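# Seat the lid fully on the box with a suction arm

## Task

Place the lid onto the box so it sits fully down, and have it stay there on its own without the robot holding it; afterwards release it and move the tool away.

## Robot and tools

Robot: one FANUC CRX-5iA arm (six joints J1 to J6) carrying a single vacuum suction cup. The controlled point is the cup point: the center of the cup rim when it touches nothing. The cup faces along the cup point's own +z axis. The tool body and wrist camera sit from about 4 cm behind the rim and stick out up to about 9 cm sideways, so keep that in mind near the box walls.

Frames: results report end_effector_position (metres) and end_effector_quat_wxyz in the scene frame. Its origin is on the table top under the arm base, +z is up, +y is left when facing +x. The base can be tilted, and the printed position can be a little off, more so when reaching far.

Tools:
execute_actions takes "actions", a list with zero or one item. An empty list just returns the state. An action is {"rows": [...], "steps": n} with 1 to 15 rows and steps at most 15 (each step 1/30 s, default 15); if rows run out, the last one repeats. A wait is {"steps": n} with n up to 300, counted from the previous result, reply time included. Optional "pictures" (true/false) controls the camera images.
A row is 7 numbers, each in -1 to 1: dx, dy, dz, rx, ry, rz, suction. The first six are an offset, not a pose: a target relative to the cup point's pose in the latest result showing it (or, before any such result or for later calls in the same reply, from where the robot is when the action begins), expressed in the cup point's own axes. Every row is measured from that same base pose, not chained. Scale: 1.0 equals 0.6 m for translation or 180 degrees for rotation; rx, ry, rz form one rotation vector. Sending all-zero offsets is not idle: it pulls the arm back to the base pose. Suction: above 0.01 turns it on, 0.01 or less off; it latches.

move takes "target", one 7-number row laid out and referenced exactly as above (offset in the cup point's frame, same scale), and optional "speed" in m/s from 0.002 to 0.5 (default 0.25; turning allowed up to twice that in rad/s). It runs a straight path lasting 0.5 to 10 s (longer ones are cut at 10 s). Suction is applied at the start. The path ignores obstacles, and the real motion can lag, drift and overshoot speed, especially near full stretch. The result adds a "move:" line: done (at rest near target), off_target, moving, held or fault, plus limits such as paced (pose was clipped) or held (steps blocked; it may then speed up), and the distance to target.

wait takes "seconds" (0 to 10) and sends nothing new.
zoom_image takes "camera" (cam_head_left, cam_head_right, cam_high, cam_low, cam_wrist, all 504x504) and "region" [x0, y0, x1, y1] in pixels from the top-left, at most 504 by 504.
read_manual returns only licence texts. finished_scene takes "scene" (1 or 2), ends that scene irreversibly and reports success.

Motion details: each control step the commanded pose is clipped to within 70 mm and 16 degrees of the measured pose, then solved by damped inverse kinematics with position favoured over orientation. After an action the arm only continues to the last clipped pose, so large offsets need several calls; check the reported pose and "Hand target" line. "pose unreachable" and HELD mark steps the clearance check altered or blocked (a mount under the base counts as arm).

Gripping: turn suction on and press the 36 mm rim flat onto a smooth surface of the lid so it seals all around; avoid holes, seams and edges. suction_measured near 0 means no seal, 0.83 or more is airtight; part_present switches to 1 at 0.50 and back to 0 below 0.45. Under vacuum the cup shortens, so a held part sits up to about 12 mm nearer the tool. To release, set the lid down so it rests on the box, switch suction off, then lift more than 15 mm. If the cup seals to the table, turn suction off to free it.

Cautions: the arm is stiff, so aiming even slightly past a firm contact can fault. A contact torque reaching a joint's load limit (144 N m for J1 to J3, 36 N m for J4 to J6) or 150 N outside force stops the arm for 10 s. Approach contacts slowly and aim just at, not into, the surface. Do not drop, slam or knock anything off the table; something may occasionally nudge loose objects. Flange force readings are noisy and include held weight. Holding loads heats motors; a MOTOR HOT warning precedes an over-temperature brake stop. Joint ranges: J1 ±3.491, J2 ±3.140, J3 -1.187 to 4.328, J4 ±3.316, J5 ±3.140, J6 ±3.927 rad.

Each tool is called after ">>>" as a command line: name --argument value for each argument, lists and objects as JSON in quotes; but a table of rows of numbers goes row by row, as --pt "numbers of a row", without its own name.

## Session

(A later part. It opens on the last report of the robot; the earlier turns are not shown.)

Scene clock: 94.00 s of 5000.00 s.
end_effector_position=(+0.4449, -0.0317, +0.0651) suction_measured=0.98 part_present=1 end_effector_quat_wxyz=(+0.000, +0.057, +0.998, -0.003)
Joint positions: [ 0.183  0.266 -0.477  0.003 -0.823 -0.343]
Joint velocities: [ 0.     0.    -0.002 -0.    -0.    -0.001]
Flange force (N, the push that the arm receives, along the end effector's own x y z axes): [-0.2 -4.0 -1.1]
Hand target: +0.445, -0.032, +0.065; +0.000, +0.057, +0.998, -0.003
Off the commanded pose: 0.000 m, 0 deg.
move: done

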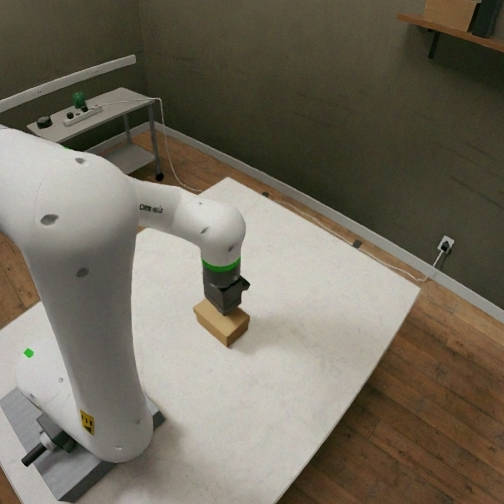

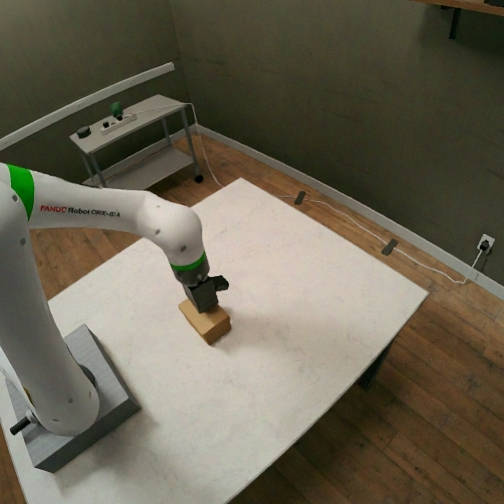

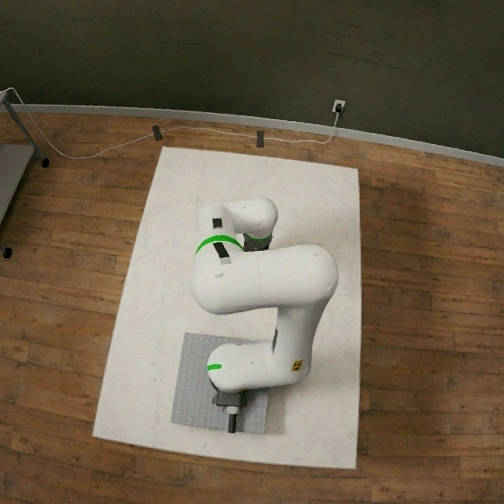

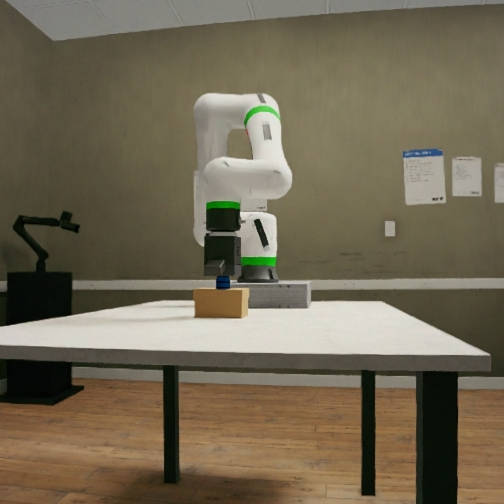

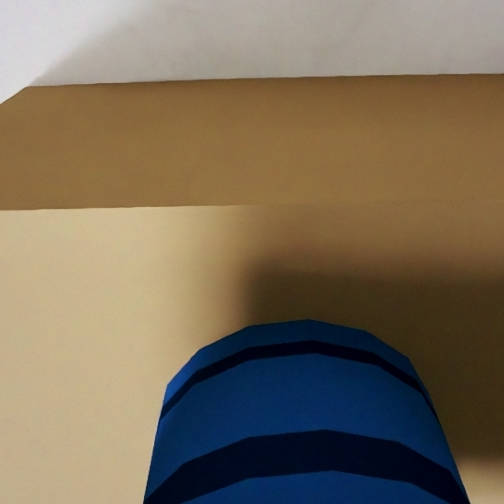

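>>> move --target '[0,0,0.028,0,0,0,1]' --speed 0.015

>>> move --target '[0,0,0.004,0,0,0,1]' --speed 0.004

>>> zoom_image --camera "cam_low" --region '[175,260,265,325]'

Scene clock: 103.73 s of 5000.00 s.
end_effector_position=(+0.4449, -0.0317, +0.0482) suction_measured=0.98 part_present=1 end_effector_quat_wxyz=(+0.000, +0.057, +0.998, -0.003)
Joint positions: [ 0.183  0.298 -0.487  0.003 -0.78  -0.343]
Joint velocities: [ 0.    -0.001 -0.001  0.     0.    -0.001]
Flange force (N, the push that the arm receives, along the end effector's own x y z axes): [-1.7 -1.2 -2.7]
Hand target: +0.445, -0.032, +0.048; +0.000, +0.057, +0.998, -0.003
Off the commanded pose: 0.000 m, 0 deg.
After step 90, 5.40 s passed at rest.
move: done

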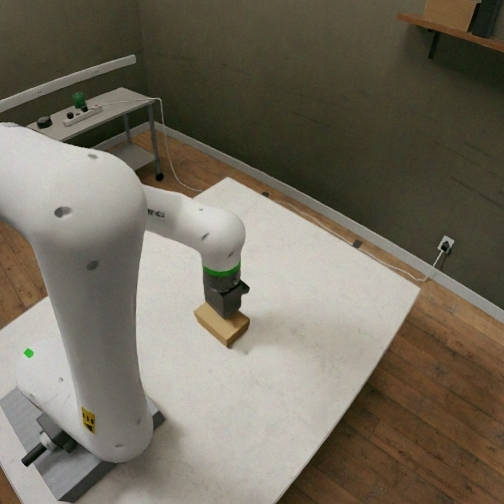

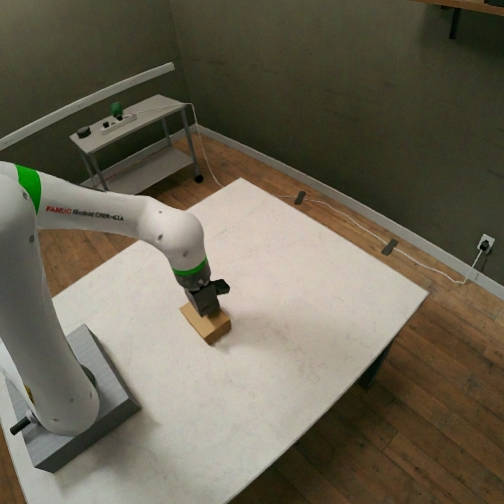

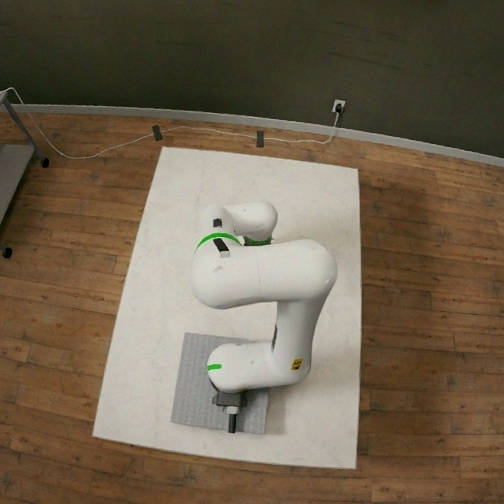

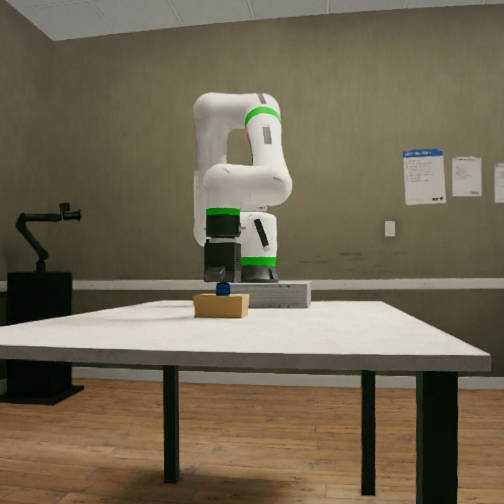

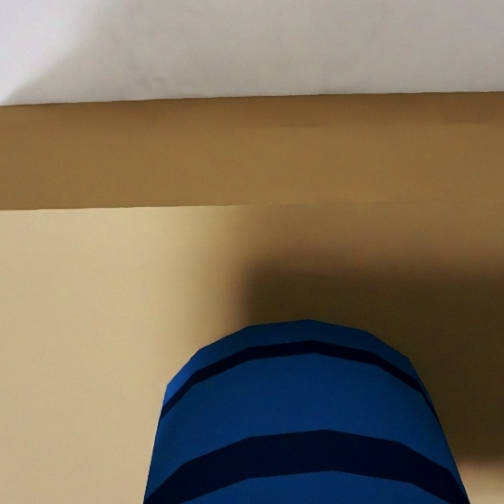

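Scene clock: 104.57 s of 5000.00 s.
end_effector_position=(+0.4449, -0.0317, +0.0458) suction_measured=0.98 part_present=1 end_effector_quat_wxyz=(+0.000, +0.057, +0.998, -0.003)
Joint positions: [ 0.183  0.303 -0.488  0.003 -0.774 -0.343]
Joint velocities: [-0.    -0.001 -0.002  0.     0.     0.002]
Flange force (N, the push that the arm receives, along the end effector's own x y z axes): [0.7 -0.9 -4.6]
Hand target: +0.445, -0.032, +0.046; +0.000, +0.057, +0.998, -0.003
Off the commanded pose: 0.000 m, 0 deg.
move: done

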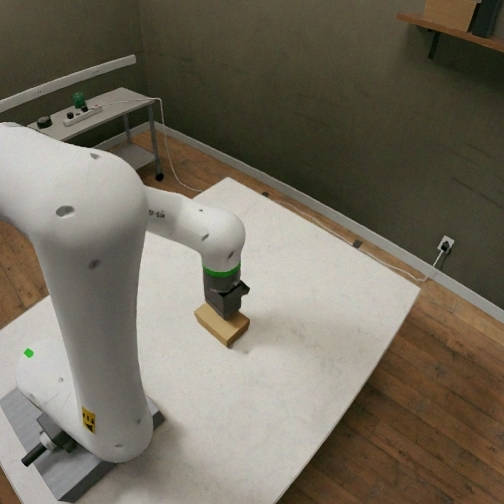

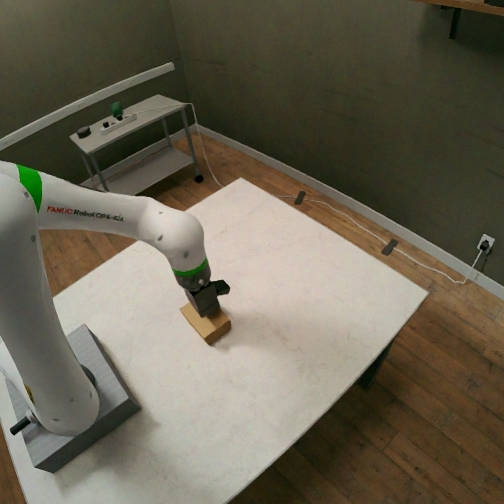

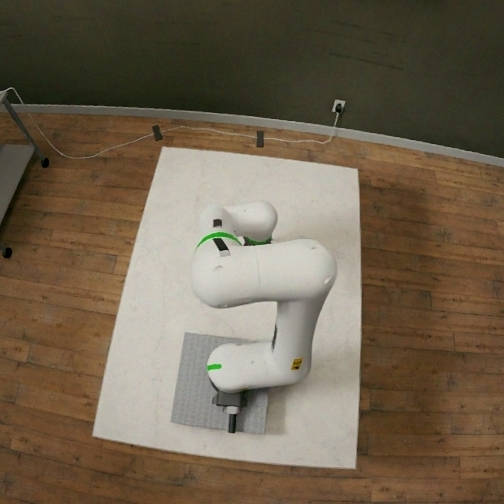

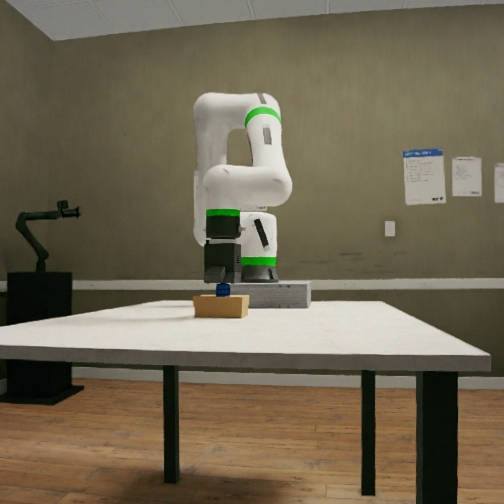

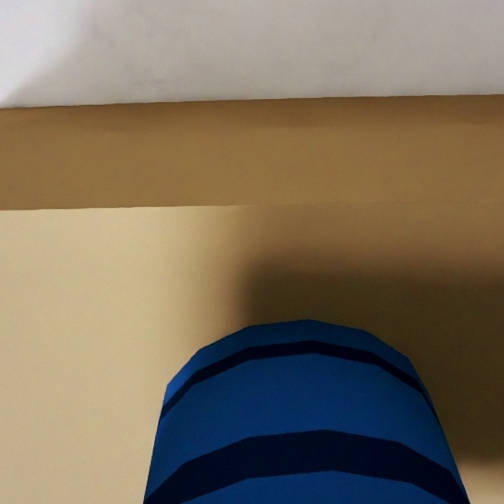

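Region (175, 260, 265, 325) of cam_low's 504x504 image, scaled by 5.600, with more detail than that image has.

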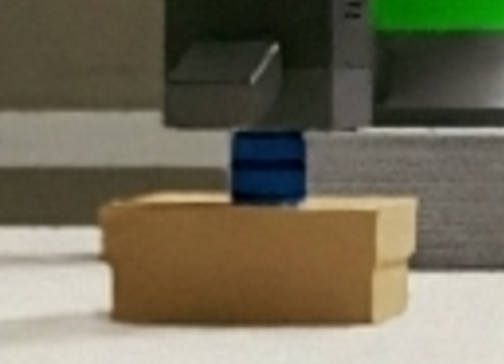

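>>> move --target '[0,0,0.004,0,0,0,1]' --speed 0.004

Scene clock: 118.70 s of 5000.00 s.
end_effector_position=(+0.4449, -0.0317, +0.0434) suction_measured=0.98 part_present=1 end_effector_quat_wxyz=(+0.000, +0.057, +0.998, -0.003)
Joint positions: [ 0.183  0.307 -0.49   0.003 -0.768 -0.343]
Joint velocities: [ 0.     0.001 -0.001 -0.     0.    -0.001]
Flange force (N, the push that the arm receives, along the end effector's own x y z axes): [-0.1 -2.8 -2.1]
Hand target: +0.445, -0.032, +0.043; +0.000, +0.057, +0.998, -0.003
Off the commanded pose: 0.000 m, 0 deg.
After step 90, 10.30 s passed at rest.
move: done

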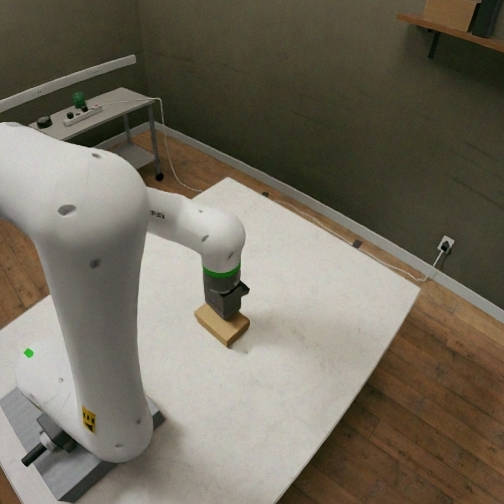

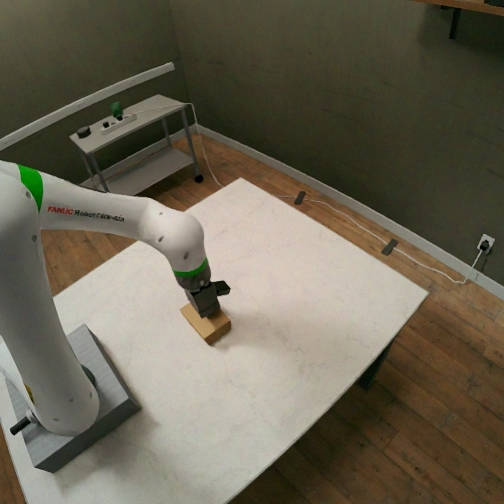

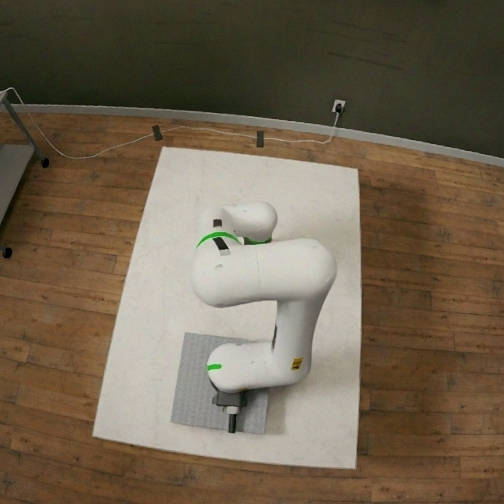

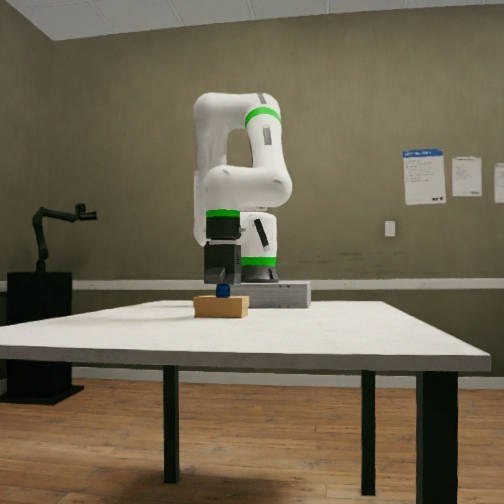

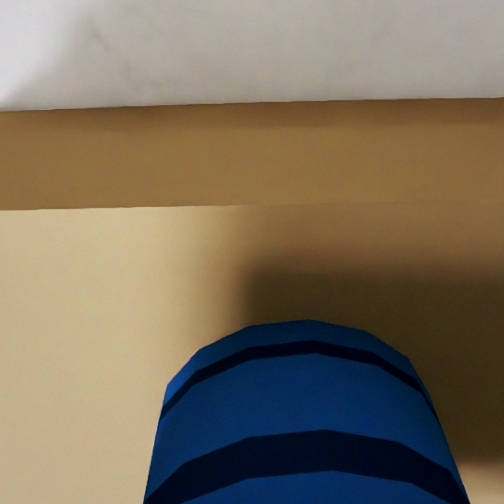

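>>> move --target '[0,0,0.004,0,0,0,1]' --speed 0.004

Scene clock: 125.33 s of 5000.00 s.
end_effector_position=(+0.4449, -0.0317, +0.0410) suction_measured=0.98 part_present=1 end_effector_quat_wxyz=(+0.000, +0.057, +0.998, -0.003)
Joint positions: [ 0.183  0.312 -0.491  0.003 -0.762 -0.343]
Joint velocities: [ 0. -0. -0. -0.  0.  0.]
Flange force (N, the push that the arm receives, along the end effector's own x y z axes): [1.3 -3.1 -2.0]
Hand target: +0.445, -0.032, +0.041; +0.000, +0.057, +0.998, -0.003
Off the commanded pose: 0.000 m, 0 deg.
After step 90, 2.80 s passed at rest.
move: done

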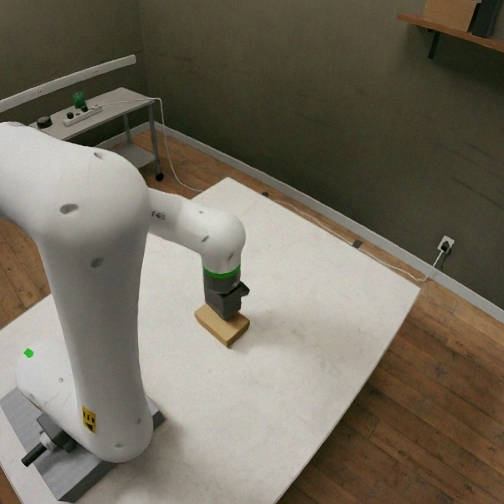

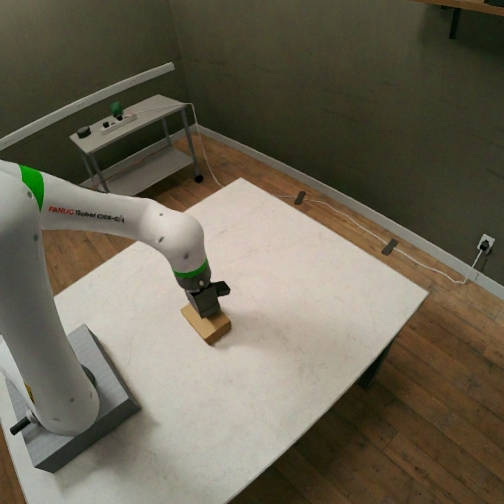

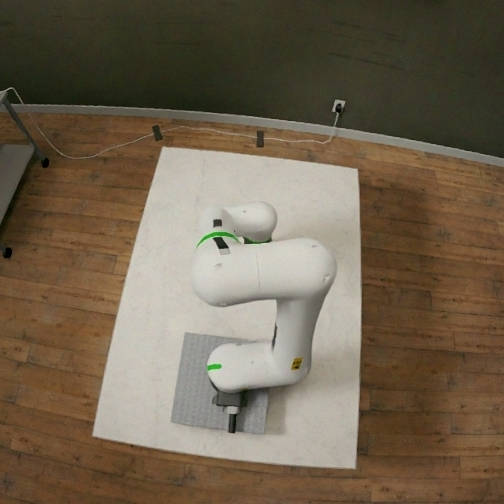

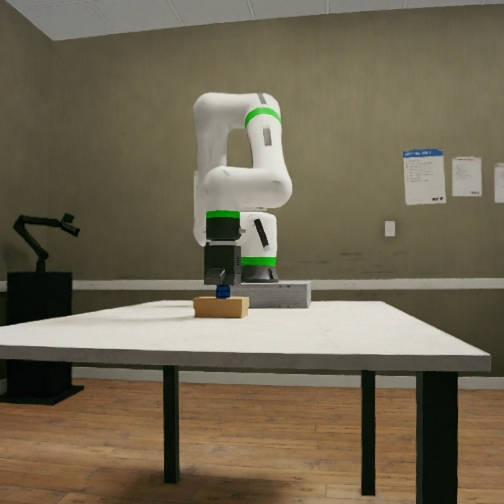

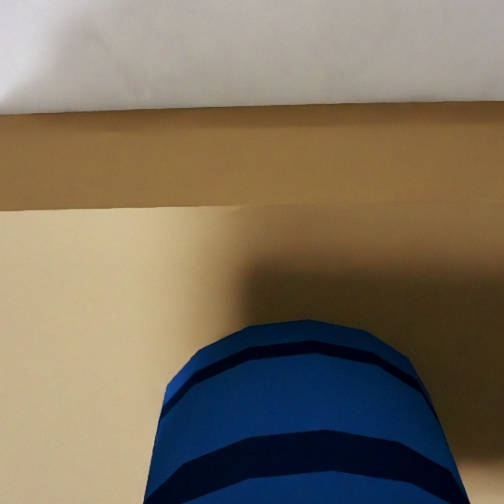

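>>> move --target '[0,0,0.003,0,0,0,1]' --speed 0.004

Scene clock: 130.43 s of 5000.00 s.
end_effector_position=(+0.4449, -0.0318, +0.0393) suction_measured=0.98 part_present=1 end_effector_quat_wxyz=(+0.000, +0.057, +0.998, -0.003)
Joint positions: [ 0.183  0.316 -0.492  0.003 -0.758 -0.343]
Joint velocities: [-0.     0.001 -0.001  0.     0.001 -0.001]
Flange force (N, the push that the arm receives, along the end effector's own x y z axes): [35.6 -0.7 -119.0]
Hand target: +0.445, -0.032, +0.039; +0.000, +0.057, +0.998, -0.003
Off the commanded pose: 0.000 m, 0 deg.
After step 90, 1.40 s passed at rest.
move: done

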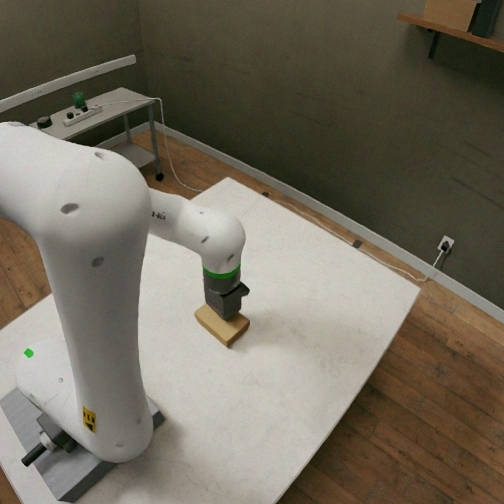

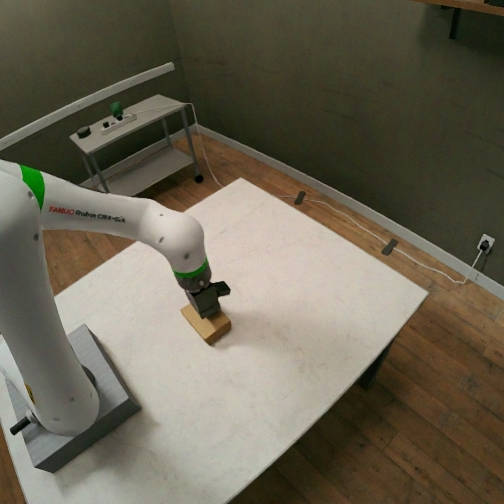

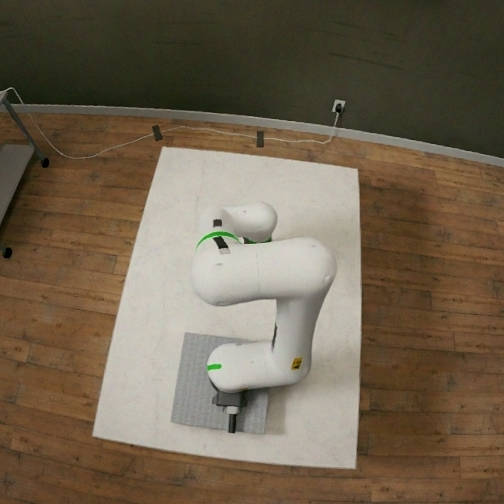

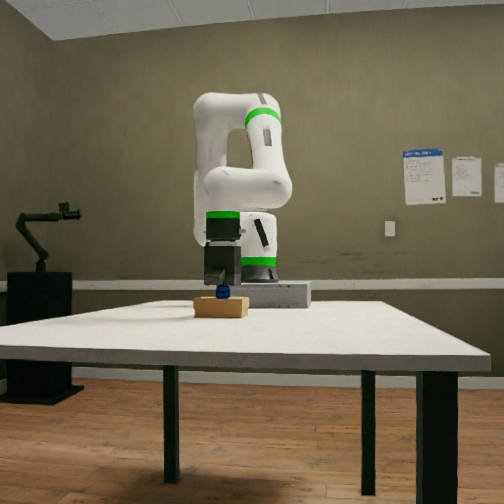

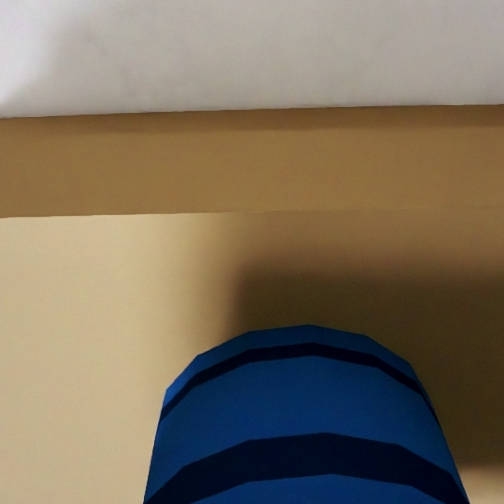

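>>> execute_actions --actions '[{"rows":[[0,0,-0.002,0,0,0,0]],"steps":15}]' --pictures false

>>> move --target '[0,0,-0.3,0,0,0,0]'

>>> zoom_image --camera "cam_low" --region '[175,260,265,325]'

Scene clock: 138.87 s of 5000.00 s.
end_effector_position=(+0.4449, -0.0317, +0.0405) suction_measured=0.01 part_present=0 end_effector_quat_wxyz=(+0.000, +0.057, +0.998, -0.003)
Joint positions: [ 0.183  0.313 -0.491  0.003 -0.761 -0.343]
Joint velocities: [ 0.001 -0.002  0.     0.    -0.     0.   ]
Flange force (N, the push that the arm receives, along the end effector's own x y z axes): [11.6 -1.0 -48.1]
Hand target: +0.445, -0.032, +0.041; +0.000, +0.057, +0.998, -0.003
Off the commanded pose: 0.000 m, 0 deg.
Steps of this call (steps 1 to 90: nothing new was sent; then 4.93 s passed at rest; steps 91 to 105: all 15 steps of this action). Readings (end_effector_position | what the end effector reports):
91: (+0.4449, -0.0317, +0.0392) | suction_measured=0.76 part_present=1
92: (+0.4448, -0.0318, +0.0396) | suction_measured=0.08 part_present=0
94: (+0.4447, -0.0318, +0.0400) | suction_measured=0.01 part_present=0
98: (+0.4448, -0.0318, +0.0403) | suction_measured=0.01 part_present=0
105: the state above

Scene clock: 140.23 s of 5000.00 s.
end_effector_position=(+0.4449, -0.0312, +0.2209) suction_measured=0.01 part_present=0 end_effector_quat_wxyz=(+0.000, +0.058, +0.998, -0.004)
Joint positions: [ 0.183  0.049 -0.304  0.003 -1.211 -0.344]
Joint velocities: [ 0.    -0.002 -0.001 -0.    -0.001  0.002]
Flange force (N, the push that the arm receives, along the end effector's own x y z axes): [-3.0 -2.8 -4.7]
Hand target: +0.445, -0.031, +0.221; +0.000, +0.058, +0.998, -0.004
Off the commanded pose: 0.001 m, 0 deg.
move: done

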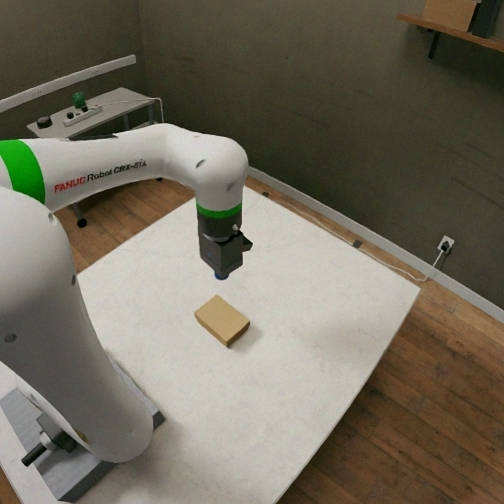

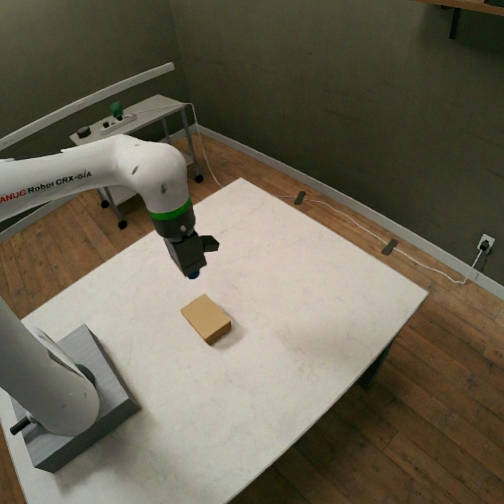

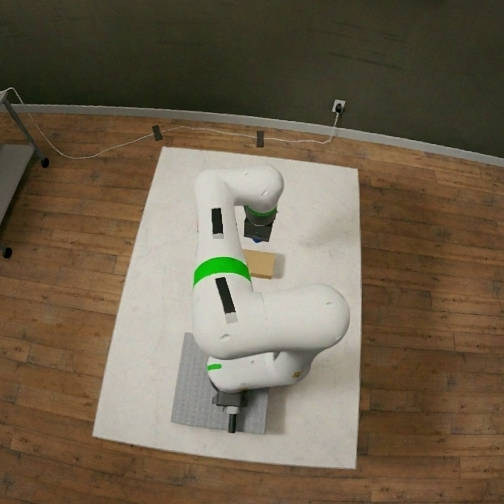

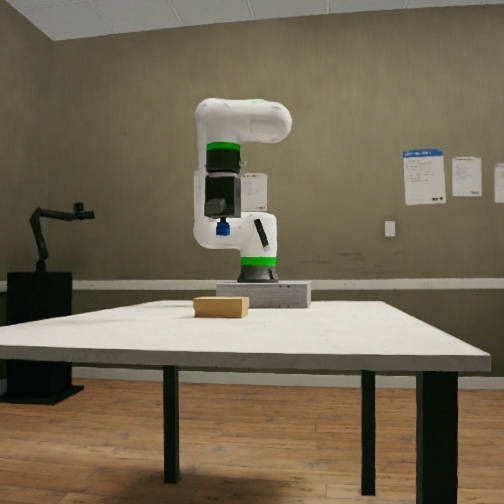

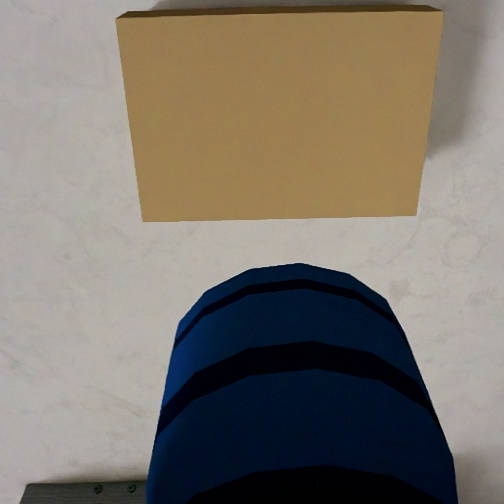

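Region (175, 260, 265, 325) of cam_low's 504x504 image, scaled by 5.600, with more detail than that image has.

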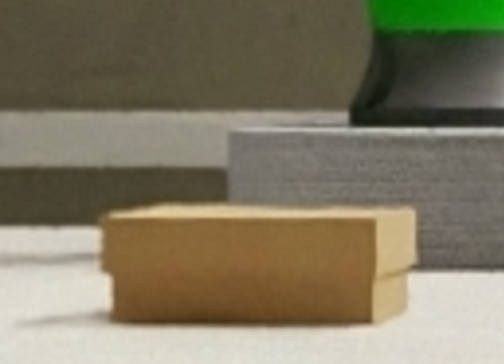

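>>> finished_scene --scene 2

The scene is finished: the task was done.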